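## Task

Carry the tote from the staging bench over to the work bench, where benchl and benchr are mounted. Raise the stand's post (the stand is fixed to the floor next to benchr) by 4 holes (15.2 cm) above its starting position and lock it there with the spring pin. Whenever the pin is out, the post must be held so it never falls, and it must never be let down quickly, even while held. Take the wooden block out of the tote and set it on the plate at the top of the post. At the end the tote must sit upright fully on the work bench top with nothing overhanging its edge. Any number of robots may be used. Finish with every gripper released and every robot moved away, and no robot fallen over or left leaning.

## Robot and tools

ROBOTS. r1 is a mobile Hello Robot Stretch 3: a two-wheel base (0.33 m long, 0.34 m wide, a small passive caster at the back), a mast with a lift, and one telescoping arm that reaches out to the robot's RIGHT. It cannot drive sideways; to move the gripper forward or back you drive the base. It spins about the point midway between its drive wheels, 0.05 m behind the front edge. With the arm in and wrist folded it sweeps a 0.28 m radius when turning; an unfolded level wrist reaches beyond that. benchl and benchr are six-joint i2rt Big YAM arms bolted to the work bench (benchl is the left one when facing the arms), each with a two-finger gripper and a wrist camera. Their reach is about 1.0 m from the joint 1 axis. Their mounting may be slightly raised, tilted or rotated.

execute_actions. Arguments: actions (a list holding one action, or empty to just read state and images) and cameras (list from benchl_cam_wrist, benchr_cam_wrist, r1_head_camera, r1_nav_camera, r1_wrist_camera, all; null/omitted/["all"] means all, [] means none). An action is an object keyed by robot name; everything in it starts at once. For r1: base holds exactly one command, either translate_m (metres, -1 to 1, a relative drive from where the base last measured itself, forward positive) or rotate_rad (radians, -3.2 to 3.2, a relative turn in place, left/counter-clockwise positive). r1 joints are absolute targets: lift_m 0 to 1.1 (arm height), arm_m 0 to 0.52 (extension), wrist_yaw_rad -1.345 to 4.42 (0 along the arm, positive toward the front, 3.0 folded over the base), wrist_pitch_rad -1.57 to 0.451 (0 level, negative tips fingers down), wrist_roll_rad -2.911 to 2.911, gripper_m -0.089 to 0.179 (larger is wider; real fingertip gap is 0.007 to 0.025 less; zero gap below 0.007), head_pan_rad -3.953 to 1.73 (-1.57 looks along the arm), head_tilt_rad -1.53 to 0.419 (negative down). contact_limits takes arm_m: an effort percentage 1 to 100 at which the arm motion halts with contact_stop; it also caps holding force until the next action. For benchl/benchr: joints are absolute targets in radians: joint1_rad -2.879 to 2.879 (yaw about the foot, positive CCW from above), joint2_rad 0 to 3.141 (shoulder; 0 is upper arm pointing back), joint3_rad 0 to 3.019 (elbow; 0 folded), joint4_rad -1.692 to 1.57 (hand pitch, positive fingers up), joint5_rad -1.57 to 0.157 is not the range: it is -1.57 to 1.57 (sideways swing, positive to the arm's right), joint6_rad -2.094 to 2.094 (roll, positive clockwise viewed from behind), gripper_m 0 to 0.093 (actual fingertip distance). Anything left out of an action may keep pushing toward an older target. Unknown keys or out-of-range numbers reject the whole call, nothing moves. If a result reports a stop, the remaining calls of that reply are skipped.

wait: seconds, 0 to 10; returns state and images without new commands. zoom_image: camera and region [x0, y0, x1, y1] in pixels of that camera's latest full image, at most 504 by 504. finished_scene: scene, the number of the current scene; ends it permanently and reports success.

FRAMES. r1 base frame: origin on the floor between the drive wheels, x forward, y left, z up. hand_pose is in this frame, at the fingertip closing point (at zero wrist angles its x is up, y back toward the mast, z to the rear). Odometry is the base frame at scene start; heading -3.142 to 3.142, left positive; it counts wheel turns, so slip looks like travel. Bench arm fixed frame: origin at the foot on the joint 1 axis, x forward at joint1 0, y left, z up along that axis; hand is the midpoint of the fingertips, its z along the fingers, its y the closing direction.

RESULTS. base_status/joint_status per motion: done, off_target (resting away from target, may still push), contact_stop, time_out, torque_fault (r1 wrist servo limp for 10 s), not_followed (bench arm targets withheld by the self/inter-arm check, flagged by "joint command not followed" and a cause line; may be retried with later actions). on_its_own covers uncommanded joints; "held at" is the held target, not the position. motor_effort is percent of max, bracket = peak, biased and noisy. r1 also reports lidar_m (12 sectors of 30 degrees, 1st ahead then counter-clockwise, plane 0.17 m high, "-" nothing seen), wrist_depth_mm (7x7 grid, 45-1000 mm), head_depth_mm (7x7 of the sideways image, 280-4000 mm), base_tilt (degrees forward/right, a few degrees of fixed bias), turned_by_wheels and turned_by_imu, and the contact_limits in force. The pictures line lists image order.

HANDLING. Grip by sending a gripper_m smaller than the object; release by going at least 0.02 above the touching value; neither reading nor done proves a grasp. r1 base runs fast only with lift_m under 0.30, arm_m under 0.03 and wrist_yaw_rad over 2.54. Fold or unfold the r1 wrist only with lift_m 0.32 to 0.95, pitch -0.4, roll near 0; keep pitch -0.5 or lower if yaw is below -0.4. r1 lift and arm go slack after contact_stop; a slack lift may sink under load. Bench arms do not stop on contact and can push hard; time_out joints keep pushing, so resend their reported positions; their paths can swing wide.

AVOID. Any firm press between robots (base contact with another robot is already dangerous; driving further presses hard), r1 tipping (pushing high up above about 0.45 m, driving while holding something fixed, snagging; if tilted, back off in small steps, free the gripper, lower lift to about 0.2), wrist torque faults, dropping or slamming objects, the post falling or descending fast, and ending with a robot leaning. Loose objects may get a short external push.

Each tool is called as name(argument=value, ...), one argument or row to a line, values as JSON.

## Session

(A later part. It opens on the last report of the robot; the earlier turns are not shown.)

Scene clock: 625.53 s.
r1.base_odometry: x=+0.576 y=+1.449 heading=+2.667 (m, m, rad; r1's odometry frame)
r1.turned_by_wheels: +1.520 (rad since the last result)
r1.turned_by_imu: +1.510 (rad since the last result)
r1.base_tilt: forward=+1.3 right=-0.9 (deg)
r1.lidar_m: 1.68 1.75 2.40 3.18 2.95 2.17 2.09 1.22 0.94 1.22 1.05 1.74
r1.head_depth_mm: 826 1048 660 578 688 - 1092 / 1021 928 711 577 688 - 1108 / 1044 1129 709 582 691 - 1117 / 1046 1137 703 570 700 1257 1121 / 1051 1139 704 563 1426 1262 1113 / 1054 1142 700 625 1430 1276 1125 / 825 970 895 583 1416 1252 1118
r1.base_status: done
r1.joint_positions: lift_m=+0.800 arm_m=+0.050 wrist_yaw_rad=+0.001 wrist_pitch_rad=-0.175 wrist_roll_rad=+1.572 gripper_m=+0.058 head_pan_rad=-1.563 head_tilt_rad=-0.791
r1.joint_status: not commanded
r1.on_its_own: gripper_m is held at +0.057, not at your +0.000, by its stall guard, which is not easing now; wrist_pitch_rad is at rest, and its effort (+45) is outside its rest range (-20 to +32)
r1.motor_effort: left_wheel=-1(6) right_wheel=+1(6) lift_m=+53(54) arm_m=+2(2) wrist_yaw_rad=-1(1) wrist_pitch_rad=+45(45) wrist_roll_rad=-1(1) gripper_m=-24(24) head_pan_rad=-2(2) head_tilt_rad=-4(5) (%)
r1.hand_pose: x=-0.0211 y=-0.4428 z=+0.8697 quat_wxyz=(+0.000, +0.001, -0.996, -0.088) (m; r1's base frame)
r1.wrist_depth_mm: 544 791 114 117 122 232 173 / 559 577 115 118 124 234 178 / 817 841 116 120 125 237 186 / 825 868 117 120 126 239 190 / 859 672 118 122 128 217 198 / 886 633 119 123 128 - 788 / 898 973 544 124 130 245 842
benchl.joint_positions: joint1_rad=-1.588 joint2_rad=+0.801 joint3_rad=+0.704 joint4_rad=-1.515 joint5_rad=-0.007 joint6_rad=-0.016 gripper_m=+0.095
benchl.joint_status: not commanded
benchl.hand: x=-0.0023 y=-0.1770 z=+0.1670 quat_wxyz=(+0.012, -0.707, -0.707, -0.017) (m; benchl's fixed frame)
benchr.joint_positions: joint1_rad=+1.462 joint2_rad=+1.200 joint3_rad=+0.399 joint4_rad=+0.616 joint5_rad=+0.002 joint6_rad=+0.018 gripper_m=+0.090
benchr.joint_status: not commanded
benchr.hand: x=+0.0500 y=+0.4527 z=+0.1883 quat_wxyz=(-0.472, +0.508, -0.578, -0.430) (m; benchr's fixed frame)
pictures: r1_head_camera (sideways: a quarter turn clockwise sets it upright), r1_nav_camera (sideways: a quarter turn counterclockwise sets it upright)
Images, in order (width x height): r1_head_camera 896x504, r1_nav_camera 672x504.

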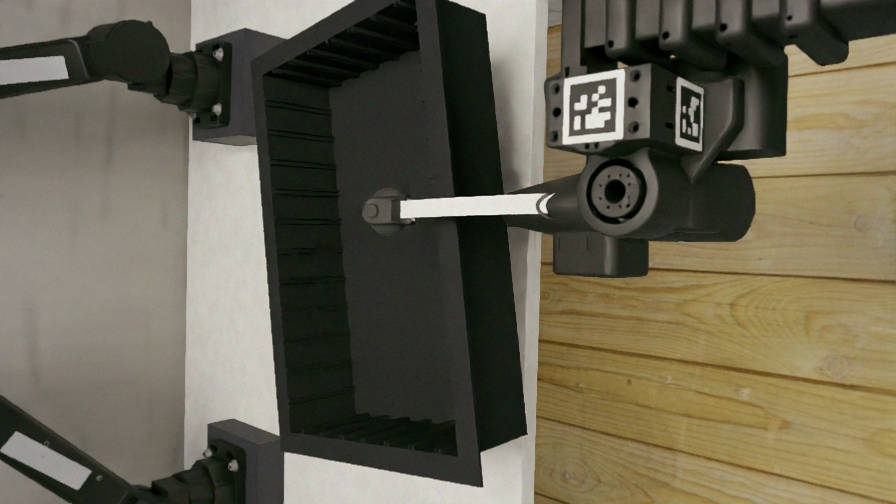

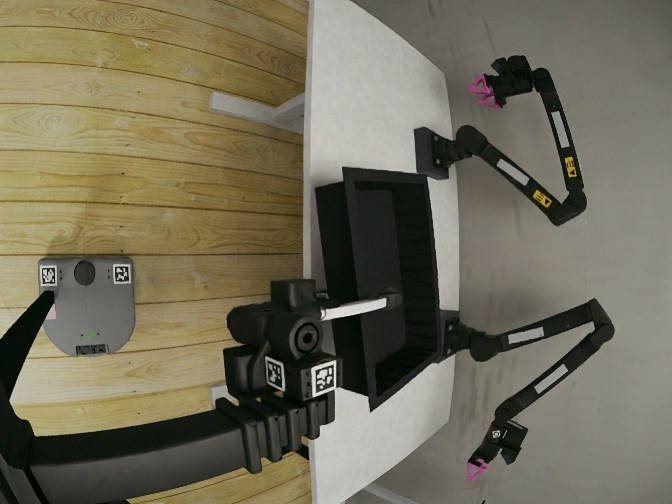

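execute_actions(
  actions=[
    {"r1":{"joints":{"arm_m":0.022,"lift_m":0.72}}},
  ],
  cameras=[],
)

execute_actions(
  actions=[
    {"r1":{"joints":{"lift_m":0.688}}},
  ],
  cameras=[],
)

execute_actions(
  actions=[
    {"r1":{"joints":{"gripper_m":0.179}}},
  ],
  cameras=["r1_wrist_camera"],
)

execute_actions(
  actions=[
    {"r1":{"joints":{"arm_m":0,"wrist_yaw_rad":1.1}}},
  ],
  cameras=[],
)

execute_actions(
  actions=[
    {"r1":{"joints":{"gripper_m":0.0}}},
  ],
  cameras=[],
)

execute_actions(
  actions=[
    {"r1":{"joints":{"wrist_yaw_rad":0}}},
  ],
  cameras=[],
)

execute_actions(
  actions=[
    {"r1":{"joints":{"arm_m":0.13}}},
  ],
  cameras=[],
)

execute_actions(
  actions=[
    {"r1":{"joints":{"arm_m":0}}},
  ],
  cameras=["r1_head_camera","benchr_cam_wrist"],
)

Scene clock: 637.90 s.
r1.base_odometry: x=+0.576 y=+1.449 heading=+2.667 (m, m, rad; r1's odometry frame)
r1.turned_by_wheels: +0.000 (rad since the last result)
r1.turned_by_imu: -0.001 (rad since the last result)
r1.base_tilt: forward=+1.2 right=-0.9 (deg)
r1.lidar_m: 1.68 1.74 2.40 3.15 2.96 2.17 2.10 1.21 0.94 1.22 1.05 1.73
r1.head_depth_mm: 821 1049 920 653 1367 1314 - / 1022 925 924 721 1363 - - / 1047 1133 919 732 1361 - 1078 / 1048 1139 923 736 668 1218 1106 / 1051 1139 923 736 666 1260 1124 / 1053 1143 920 723 621 1257 1116 / 823 968 920 722 1392 1265 1117
r1.base_status: not commanded
r1.joint_positions: lift_m=+0.720 arm_m=+0.022 wrist_yaw_rad=+0.001 wrist_pitch_rad=-0.175 wrist_roll_rad=+1.572 gripper_m=+0.058 head_pan_rad=-1.563 head_tilt_rad=-0.791
r1.joint_status: all done
r1.on_its_own: gripper_m is held at +0.057, not at your +0.000, by its stall guard, which is not easing now; wrist_pitch_rad is at rest, and its effort (+45) is outside its rest range (-20 to +32)
r1.motor_effort: left_wheel=-2(2) right_wheel=+1(1) lift_m=+36(46) arm_m=-2(1) wrist_yaw_rad=-1(1) wrist_pitch_rad=+45(46) wrist_roll_rad=-1(1) gripper_m=-24(24) head_pan_rad=-2(2) head_tilt_rad=-5(5) (%)
r1.hand_pose: x=-0.0211 y=-0.4154 z=+0.7904 quat_wxyz=(+0.000, +0.001, -0.996, -0.088) (m; r1's base frame)
r1.wrist_depth_mm: 801 819 115 119 124 974 781 / 592 827 116 119 125 - 811 / 830 868 117 121 126 - 789 / 861 891 118 121 127 - 789 / 850 887 118 122 128 - 823 / 866 948 120 123 129 - 815 / 917 - 404 124 129 - 790
benchl.joint_positions: joint1_rad=-1.588 joint2_rad=+0.801 joint3_rad=+0.704 joint4_rad=-1.515 joint5_rad=-0.007 joint6_rad=-0.016 gripper_m=+0.095
benchl.joint_status: not commanded
benchl.hand: x=-0.0023 y=-0.1770 z=+0.1670 quat_wxyz=(+0.012, -0.707, -0.707, -0.017) (m; benchl's fixed frame)
benchr.joint_positions: joint1_rad=+1.462 joint2_rad=+1.200 joint3_rad=+0.399 joint4_rad=+0.616 joint5_rad=+0.002 joint6_rad=+0.018 gripper_m=+0.090
benchr.joint_status: not commanded
benchr.hand: x=+0.0500 y=+0.4527 z=+0.1883 quat_wxyz=(-0.472, +0.508, -0.578, -0.430) (m; benchr's fixed frame)
pictures: none
No camera images: the call's "cameras" was empty. Leave "cameras" out to get every camera's image.

Scene clock: 639.00 s.
r1.base_odometry: x=+0.576 y=+1.449 heading=+2.667 (m, m, rad; r1's odometry frame)
r1.turned_by_wheels: +0.000 (rad since the last result)
r1.turned_by_imu: +0.000 (rad since the last result)
r1.base_tilt: forward=+1.2 right=-0.9 (deg)
r1.lidar_m: 1.68 1.75 2.39 3.15 2.96 2.18 2.10 1.22 0.94 1.22 1.05 1.74
r1.head_depth_mm: 984 1048 916 686 1363 1289 - / 1023 928 921 732 1371 1325 - / 1046 1129 921 748 685 - 1082 / 1047 1134 920 749 684 1272 1104 / 1056 1145 920 748 669 1255 1116 / 1057 1147 921 733 672 1264 1117 / 825 972 923 738 1394 1272 1118
r1.base_status: not commanded
r1.joint_positions: lift_m=+0.688 arm_m=+0.022 wrist_yaw_rad=+0.001 wrist_pitch_rad=-0.136 wrist_roll_rad=+1.580 gripper_m=+0.058 head_pan_rad=-1.563 head_tilt_rad=-0.791
r1.joint_status: all done
r1.on_its_own: gripper_m is held at +0.057, not at your +0.000, by its stall guard, which is not easing now
r1.motor_effort: left_wheel=-2(2) right_wheel=+1(1) lift_m=+31(33) arm_m=-2(2) wrist_yaw_rad=-1(1) wrist_pitch_rad=+22(45) wrist_roll_rad=-4(5) gripper_m=-22(24) head_pan_rad=-2(2) head_tilt_rad=-5(6) (%)
r1.hand_pose: x=-0.0211 y=-0.4178 z=+0.7683 quat_wxyz=(-0.004, +0.000, -0.998, -0.068) (m; r1's base frame)
r1.wrist_depth_mm: 603 815 115 119 125 947 789 / 611 851 116 119 125 969 781 / 845 876 116 121 127 - 808 / 867 874 118 122 128 - 807 / 877 914 118 123 129 - 818 / 902 697 120 123 129 - 834 / 941 - 121 125 131 - 789
benchl.joint_positions: joint1_rad=-1.588 joint2_rad=+0.801 joint3_rad=+0.704 joint4_rad=-1.515 joint5_rad=-0.007 joint6_rad=-0.016 gripper_m=+0.095
benchl.joint_status: not commanded
benchl.hand: x=-0.0023 y=-0.1770 z=+0.1670 quat_wxyz=(+0.012, -0.707, -0.707, -0.017) (m; benchl's fixed frame)
benchr.joint_positions: joint1_rad=+1.462 joint2_rad=+1.200 joint3_rad=+0.399 joint4_rad=+0.616 joint5_rad=+0.002 joint6_rad=+0.018 gripper_m=+0.090
benchr.joint_status: not commanded
benchr.hand: x=+0.0500 y=+0.4527 z=+0.1883 quat_wxyz=(-0.472, +0.508, -0.578, -0.430) (m; benchr's fixed frame)
pictures: none
No camera images: the call's "cameras" was empty. Leave "cameras" out to get every camera's image.

Scene clock: 640.70 s.
r1.base_odometry: x=+0.576 y=+1.449 heading=+2.667 (m, m, rad; r1's odometry frame)
r1.turned_by_wheels: +0.000 (rad since the last result)
r1.turned_by_imu: +0.000 (rad since the last result)
r1.base_tilt: forward=+1.4 right=-1.0 (deg)
r1.lidar_m: 1.68 1.74 2.39 3.15 2.96 2.17 2.10 1.22 0.94 1.22 1.05 1.74
r1.head_depth_mm: 983 1049 919 681 1372 1286 - / 1019 926 918 735 1366 1325 - / 1043 1132 919 765 684 - 1081 / 1052 1132 924 754 685 1265 1108 / 1056 1140 923 752 686 1260 1121 / 1057 1140 921 736 671 1265 1123 / 822 969 921 739 1392 1268 1123
r1.base_status: not commanded
r1.joint_positions: lift_m=+0.688 arm_m=+0.022 wrist_yaw_rad=+0.003 wrist_pitch_rad=-0.122 wrist_roll_rad=+1.578 gripper_m=+0.179 head_pan_rad=-1.563 head_tilt_rad=-0.791
r1.joint_status: all done
r1.motor_effort: left_wheel=-2(2) right_wheel=+2(2) lift_m=+31(31) arm_m=-2(2) wrist_yaw_rad=-1(2) wrist_pitch_rad=+13(22) wrist_roll_rad=-4(4) gripper_m=+1(86) head_pan_rad=-2(2) head_tilt_rad=-5(5) (%)
r1.hand_pose: x=-0.0207 y=-0.4186 z=+0.7717 quat_wxyz=(-0.003, +0.001, -0.998, -0.061) (m; r1's base frame)
r1.wrist_depth_mm: 582 812 117 119 124 926 806 / 611 629 118 121 125 975 799 / 836 868 119 122 126 - 820 / 914 890 120 123 127 - 835 / 901 957 122 123 128 - 795 / 920 831 123 125 129 - 757 / 978 - 123 126 131 - 869
benchl.joint_positions: joint1_rad=-1.588 joint2_rad=+0.801 joint3_rad=+0.704 joint4_rad=-1.515 joint5_rad=-0.007 joint6_rad=-0.016 gripper_m=+0.095
benchl.joint_status: not commanded
benchl.hand: x=-0.0023 y=-0.1770 z=+0.1670 quat_wxyz=(+0.012, -0.707, -0.707, -0.017) (m; benchl's fixed frame)
benchr.joint_positions: joint1_rad=+1.462 joint2_rad=+1.200 joint3_rad=+0.399 joint4_rad=+0.616 joint5_rad=+0.002 joint6_rad=+0.018 gripper_m=+0.090
benchr.joint_status: not commanded
benchr.hand: x=+0.0500 y=+0.4527 z=+0.1883 quat_wxyz=(-0.472, +0.508, -0.578, -0.430) (m; benchr's fixed frame)
pictures: r1_wrist_camera
Images, in order (width x height): r1_wrist_camera 644x364.

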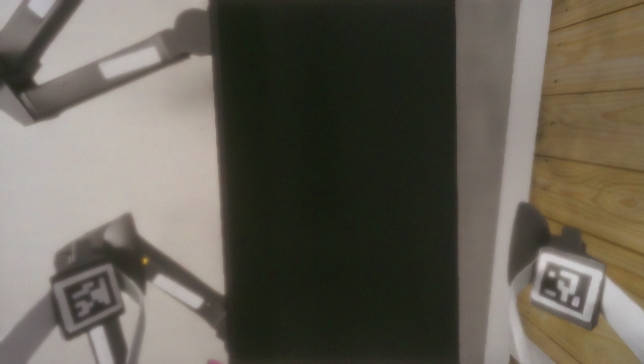

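Scene clock: 642.27 s.
r1.base_odometry: x=+0.576 y=+1.449 heading=+2.667 (m, m, rad; r1's odometry frame)
r1.turned_by_wheels: +0.000 (rad since the last result)
r1.turned_by_imu: +0.000 (rad since the last result)
r1.base_tilt: forward=+1.1 right=-1.2 (deg)
r1.lidar_m: 1.68 1.74 2.40 3.16 2.97 2.17 2.10 1.21 0.94 1.22 1.05 1.74
r1.head_depth_mm: 978 1052 921 682 1367 1264 - / 1024 927 921 735 1368 1288 - / 1045 1136 922 756 683 1288 - / 1048 1126 918 753 685 1279 1079 / 1053 1131 927 749 685 1281 1086 / 1059 1144 920 737 668 1303 1120 / 823 971 923 738 1405 1262 1118
r1.base_status: not commanded
r1.joint_positions: lift_m=+0.688 arm_m=+0.000 wrist_yaw_rad=+1.097 wrist_pitch_rad=-0.121 wrist_roll_rad=+1.578 gripper_m=+0.179 head_pan_rad=-1.563 head_tilt_rad=-0.791
r1.joint_status: all done
r1.motor_effort: left_wheel=-1(2) right_wheel=+1(1) lift_m=+31(31) arm_m=-3(3) wrist_yaw_rad=+2(1) wrist_pitch_rad=+13(13) wrist_roll_rad=-4(4) gripper_m=+1(0) head_pan_rad=-2(3) head_tilt_rad=-4(4) (%)
r1.hand_pose: x=+0.2024 y=-0.2599 z=+0.7718 quat_wxyz=(+0.029, +0.520, -0.852, -0.054) (m; r1's base frame)
r1.wrist_depth_mm: - - 156 150 159 831 800 / - - - 560 - - 789 / - - - - - - 782 / - - - - - - 806 / - - - - - - 805 / - - - - - - 765 / - - - - - - 867
benchl.joint_positions: joint1_rad=-1.588 joint2_rad=+0.801 joint3_rad=+0.704 joint4_rad=-1.515 joint5_rad=-0.007 joint6_rad=-0.016 gripper_m=+0.095
benchl.joint_status: not commanded
benchl.hand: x=-0.0023 y=-0.1770 z=+0.1670 quat_wxyz=(+0.012, -0.707, -0.707, -0.017) (m; benchl's fixed frame)
benchr.joint_positions: joint1_rad=+1.462 joint2_rad=+1.200 joint3_rad=+0.399 joint4_rad=+0.616 joint5_rad=+0.002 joint6_rad=+0.018 gripper_m=+0.090
benchr.joint_status: not commanded
benchr.hand: x=+0.0500 y=+0.4527 z=+0.1883 quat_wxyz=(-0.472, +0.508, -0.578, -0.430) (m; benchr's fixed frame)
pictures: none
No camera images: the call's "cameras" was empty. Leave "cameras" out to get every camera's image.

Scene clock: 644.53 s.
r1.base_odometry: x=+0.576 y=+1.449 heading=+2.667 (m, m, rad; r1's odometry frame)
r1.turned_by_wheels: +0.000 (rad since the last result)
r1.turned_by_imu: +0.000 (rad since the last result)
r1.base_tilt: forward=+1.4 right=-1.0 (deg)
r1.lidar_m: 1.68 1.75 2.40 3.17 2.96 2.18 2.10 1.22 0.94 1.22 1.05 1.74
r1.head_depth_mm: 981 1051 920 681 1362 1265 - / 1023 923 921 736 1372 1285 - / 1048 1127 918 755 685 1295 - / 1046 1134 921 756 687 1283 1087 / 1049 1136 919 752 684 1281 1090 / 1054 1152 923 735 670 1288 1119 / 823 964 925 740 1399 1242 1118
r1.base_status: not commanded
r1.joint_positions: lift_m=+0.688 arm_m=+0.000 wrist_yaw_rad=+1.097 wrist_pitch_rad=-0.121 wrist_roll_rad=+1.578 gripper_m=+0.000 head_pan_rad=-1.563 head_tilt_rad=-0.791
r1.joint_status: all done
r1.motor_effort: left_wheel=-2(1) right_wheel=+1(2) lift_m=+31(31) arm_m=-2(2) wrist_yaw_rad=+1(2) wrist_pitch_rad=+13(13) wrist_roll_rad=-4(4) gripper_m=-2(83) head_pan_rad=-2(2) head_tilt_rad=-4(4) (%)
r1.hand_pose: x=+0.2024 y=-0.2599 z=+0.7718 quat_wxyz=(+0.029, +0.520, -0.852, -0.054) (m; r1's base frame)
r1.wrist_depth_mm: - - 157 150 159 851 789 / - - - 551 - - 781 / - - - - - - 781 / - - - - - - 833 / - - - - - - 825 / - - - - - - 835 / - - - - - - 825
benchl.joint_positions: joint1_rad=-1.588 joint2_rad=+0.801 joint3_rad=+0.704 joint4_rad=-1.515 joint5_rad=-0.007 joint6_rad=-0.016 gripper_m=+0.095
benchl.joint_status: not commanded
benchl.hand: x=-0.0023 y=-0.1770 z=+0.1670 quat_wxyz=(+0.012, -0.707, -0.707, -0.017) (m; benchl's fixed frame)
benchr.joint_positions: joint1_rad=+1.462 joint2_rad=+1.200 joint3_rad=+0.399 joint4_rad=+0.616 joint5_rad=+0.002 joint6_rad=+0.018 gripper_m=+0.090
benchr.joint_status: not commanded
benchr.hand: x=+0.0500 y=+0.4527 z=+0.1883 quat_wxyz=(-0.472, +0.508, -0.578, -0.430) (m; benchr's fixed frame)
pictures: none
No camera images: the call's "cameras" was empty. Leave "cameras" out to get every camera's image.

Scene clock: 646.10 s.
r1.base_odometry: x=+0.576 y=+1.449 heading=+2.667 (m, m, rad; r1's odometry frame)
r1.turned_by_wheels: +0.000 (rad since the last result)
r1.turned_by_imu: +0.000 (rad since the last result)
r1.base_tilt: forward=+1.3 right=-0.8 (deg)
r1.lidar_m: 1.68 1.75 2.40 3.16 2.96 2.17 2.10 1.21 0.94 1.22 1.05 1.74
r1.head_depth_mm: 983 1050 920 674 1389 1261 - / 1024 926 922 753 1392 1308 - / 1043 1135 922 754 1394 1316 - / 1048 1131 921 753 1395 1314 1122 / 1048 1134 922 756 1396 1266 1122 / 1052 1144 922 693 1390 1261 1115 / 823 969 927 758 1425 1267 1120
r1.base_status: not commanded
r1.joint_positions: lift_m=+0.688 arm_m=+0.000 wrist_yaw_rad=+0.003 wrist_pitch_rad=-0.121 wrist_roll_rad=+1.578 gripper_m=+0.000 head_pan_rad=-1.563 head_tilt_rad=-0.791
r1.joint_status: all done
r1.motor_effort: left_wheel=-2(2) right_wheel=+1(3) lift_m=+32(31) arm_m=-1(3) wrist_yaw_rad=-2(11) wrist_pitch_rad=+13(13) wrist_roll_rad=-3(4) gripper_m=-3(2) head_pan_rad=-2(2) head_tilt_rad=-5(5) (%)
r1.hand_pose: x=-0.0207 y=-0.3966 z=+0.7719 quat_wxyz=(-0.003, +0.001, -0.998, -0.061) (m; r1's base frame)
r1.wrist_depth_mm: 594 831 581 169 191 955 797 / 631 652 637 171 198 997 813 / 867 893 908 175 205 - 798 / 903 932 928 179 211 - 811 / 923 905 993 - - - 820 / 951 - 756 189 - - 819 / - - 722 193 199 - 831
benchl.joint_positions: joint1_rad=-1.588 joint2_rad=+0.801 joint3_rad=+0.704 joint4_rad=-1.515 joint5_rad=-0.007 joint6_rad=-0.016 gripper_m=+0.095
benchl.joint_status: not commanded
benchl.hand: x=-0.0023 y=-0.1770 z=+0.1670 quat_wxyz=(+0.012, -0.707, -0.707, -0.017) (m; benchl's fixed frame)
benchr.joint_positions: joint1_rad=+1.462 joint2_rad=+1.200 joint3_rad=+0.399 joint4_rad=+0.616 joint5_rad=+0.002 joint6_rad=+0.018 gripper_m=+0.090
benchr.joint_status: not commanded
benchr.hand: x=+0.0500 y=+0.4527 z=+0.1883 quat_wxyz=(-0.472, +0.508, -0.578, -0.430) (m; benchr's fixed frame)
pictures: none
No camera images: the call's "cameras" was empty. Leave "cameras" out to get every camera's image.

Scene clock: 648.30 s.
r1.base_odometry: x=+0.576 y=+1.449 heading=+2.667 (m, m, rad; r1's odometry frame)
r1.turned_by_wheels: +0.000 (rad since the last result)
r1.turned_by_imu: +0.000 (rad since the last result)
r1.base_tilt: forward=+1.3 right=-1.0 (deg)
r1.lidar_m: 1.68 1.75 2.40 3.17 2.96 2.18 2.10 1.21 0.94 1.22 1.05 1.73
r1.head_depth_mm: 983 1052 921 729 1377 1292 - / 1021 927 858 726 689 - 1114 / 1044 1126 866 720 - 1217 1122 / 1047 1133 870 721 1034 1250 1121 / 1050 1142 867 722 1430 1266 1124 / 1053 1146 868 721 1417 1267 1122 / 822 968 921 758 1415 1268 1116
r1.base_status: not commanded
r1.joint_positions: lift_m=+0.688 arm_m=+0.130 wrist_yaw_rad=+0.002 wrist_pitch_rad=-0.120 wrist_roll_rad=+1.578 gripper_m=+0.000 head_pan_rad=-1.563 head_tilt_rad=-0.791
r1.joint_status: all done
r1.motor_effort: left_wheel=-2(2) right_wheel=+1(1) lift_m=+31(31) arm_m=+2(5) wrist_yaw_rad=-1(1) wrist_pitch_rad=+12(13) wrist_roll_rad=-3(4) gripper_m=-3(2) head_pan_rad=-2(2) head_tilt_rad=-5(5) (%)
r1.hand_pose: x=-0.0210 y=-0.5261 z=+0.7721 quat_wxyz=(-0.003, +0.001, -0.998, -0.060) (m; r1's base frame)
r1.wrist_depth_mm: 689 486 473 170 165 99 74 / 503 757 790 174 167 99 76 / 770 778 790 176 169 100 79 / 759 801 818 181 173 101 81 / 782 830 842 - 166 102 84 / 544 595 895 188 149 103 88 / 598 894 605 192 196 104 92
benchl.joint_positions: joint1_rad=-1.588 joint2_rad=+0.801 joint3_rad=+0.704 joint4_rad=-1.515 joint5_rad=-0.007 joint6_rad=-0.016 gripper_m=+0.095
benchl.joint_status: not commanded
benchl.hand: x=-0.0023 y=-0.1770 z=+0.1670 quat_wxyz=(+0.012, -0.707, -0.707, -0.017) (m; benchl's fixed frame)
benchr.joint_positions: joint1_rad=+1.462 joint2_rad=+1.200 joint3_rad=+0.399 joint4_rad=+0.616 joint5_rad=+0.002 joint6_rad=+0.018 gripper_m=+0.090
benchr.joint_status: not commanded
benchr.hand: x=+0.0500 y=+0.4527 z=+0.1883 quat_wxyz=(-0.472, +0.508, -0.578, -0.430) (m; benchr's fixed frame)
pictures: none
No camera images: the call's "cameras" was empty. Leave "cameras" out to get every camera's image.

Scene clock: 650.50 s.
r1.base_odometry: x=+0.576 y=+1.449 heading=+2.667 (m, m, rad; r1's odometry frame)
r1.turned_by_wheels: +0.000 (rad since the last result)
r1.turned_by_imu: +0.000 (rad since the last result)
r1.base_tilt: forward=+1.3 right=-0.9 (deg)
r1.lidar_m: 1.68 1.75 2.40 3.16 2.96 2.17 2.10 1.21 0.94 1.22 1.05 1.74
r1.head_depth_mm: 986 1043 919 730 1388 1259 - / 1022 927 858 723 1398 1314 - / 1043 1126 863 723 1403 1318 - / 1048 1134 870 720 1397 1306 1113 / 1053 1137 860 724 1423 1259 1124 / 1055 1141 867 722 1428 1268 1116 / 826 969 922 758 1424 1266 1120
r1.base_status: not commanded
r1.joint_positions: lift_m=+0.688 arm_m=+0.000 wrist_yaw_rad=+0.001 wrist_pitch_rad=-0.120 wrist_roll_rad=+1.578 gripper_m=+0.000 head_pan_rad=-1.563 head_tilt_rad=-0.791
r1.joint_status: all done
r1.motor_effort: left_wheel=-2(2) right_wheel=+1(2) lift_m=+31(31) arm_m=-3(2) wrist_yaw_rad=-1(1) wrist_pitch_rad=+12(12) wrist_roll_rad=-3(3) gripper_m=-2(2) head_pan_rad=-2(2) head_tilt_rad=-5(5) (%)
r1.hand_pose: x=-0.0210 y=-0.3967 z=+0.7721 quat_wxyz=(-0.003, +0.000, -0.998, -0.060) (m; r1's base frame)
r1.wrist_depth_mm: 597 830 591 291 204 953 803 / 619 649 891 298 210 997 815 / 879 897 920 304 213 - 810 / 886 910 973 310 247 - 799 / 934 950 - - - - 828 / 941 983 777 326 - - 850 / - - - 328 238 - 837
benchl.joint_positions: joint1_rad=-1.588 joint2_rad=+0.801 joint3_rad=+0.704 joint4_rad=-1.515 joint5_rad=-0.007 joint6_rad=-0.016 gripper_m=+0.095
benchl.joint_status: not commanded
benchl.hand: x=-0.0023 y=-0.1770 z=+0.1670 quat_wxyz=(+0.012, -0.707, -0.707, -0.017) (m; benchl's fixed frame)
benchr.joint_positions: joint1_rad=+1.462 joint2_rad=+1.200 joint3_rad=+0.399 joint4_rad=+0.616 joint5_rad=+0.002 joint6_rad=+0.018 gripper_m=+0.090
benchr.joint_status: not commanded
benchr.hand: x=+0.0500 y=+0.4527 z=+0.1883 quat_wxyz=(-0.472, +0.508, -0.578, -0.430) (m; benchr's fixed frame)
pictures: benchr_cam_wrist, r1_head_camera (sideways: a quarter turn clockwise sets it upright)
Images, in order (width x height): benchr_cam_wrist 616x616, r1_head_camera 896x504.

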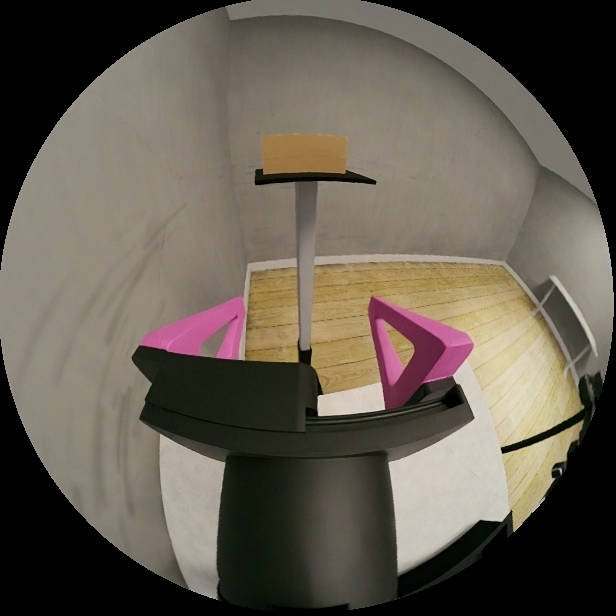

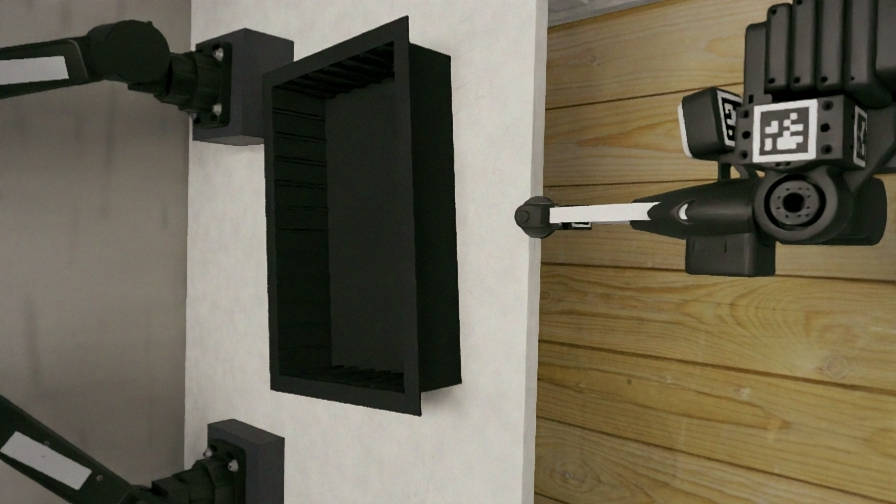

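finished_scene(
  scene=2,
)

The scene is finished: the task was done.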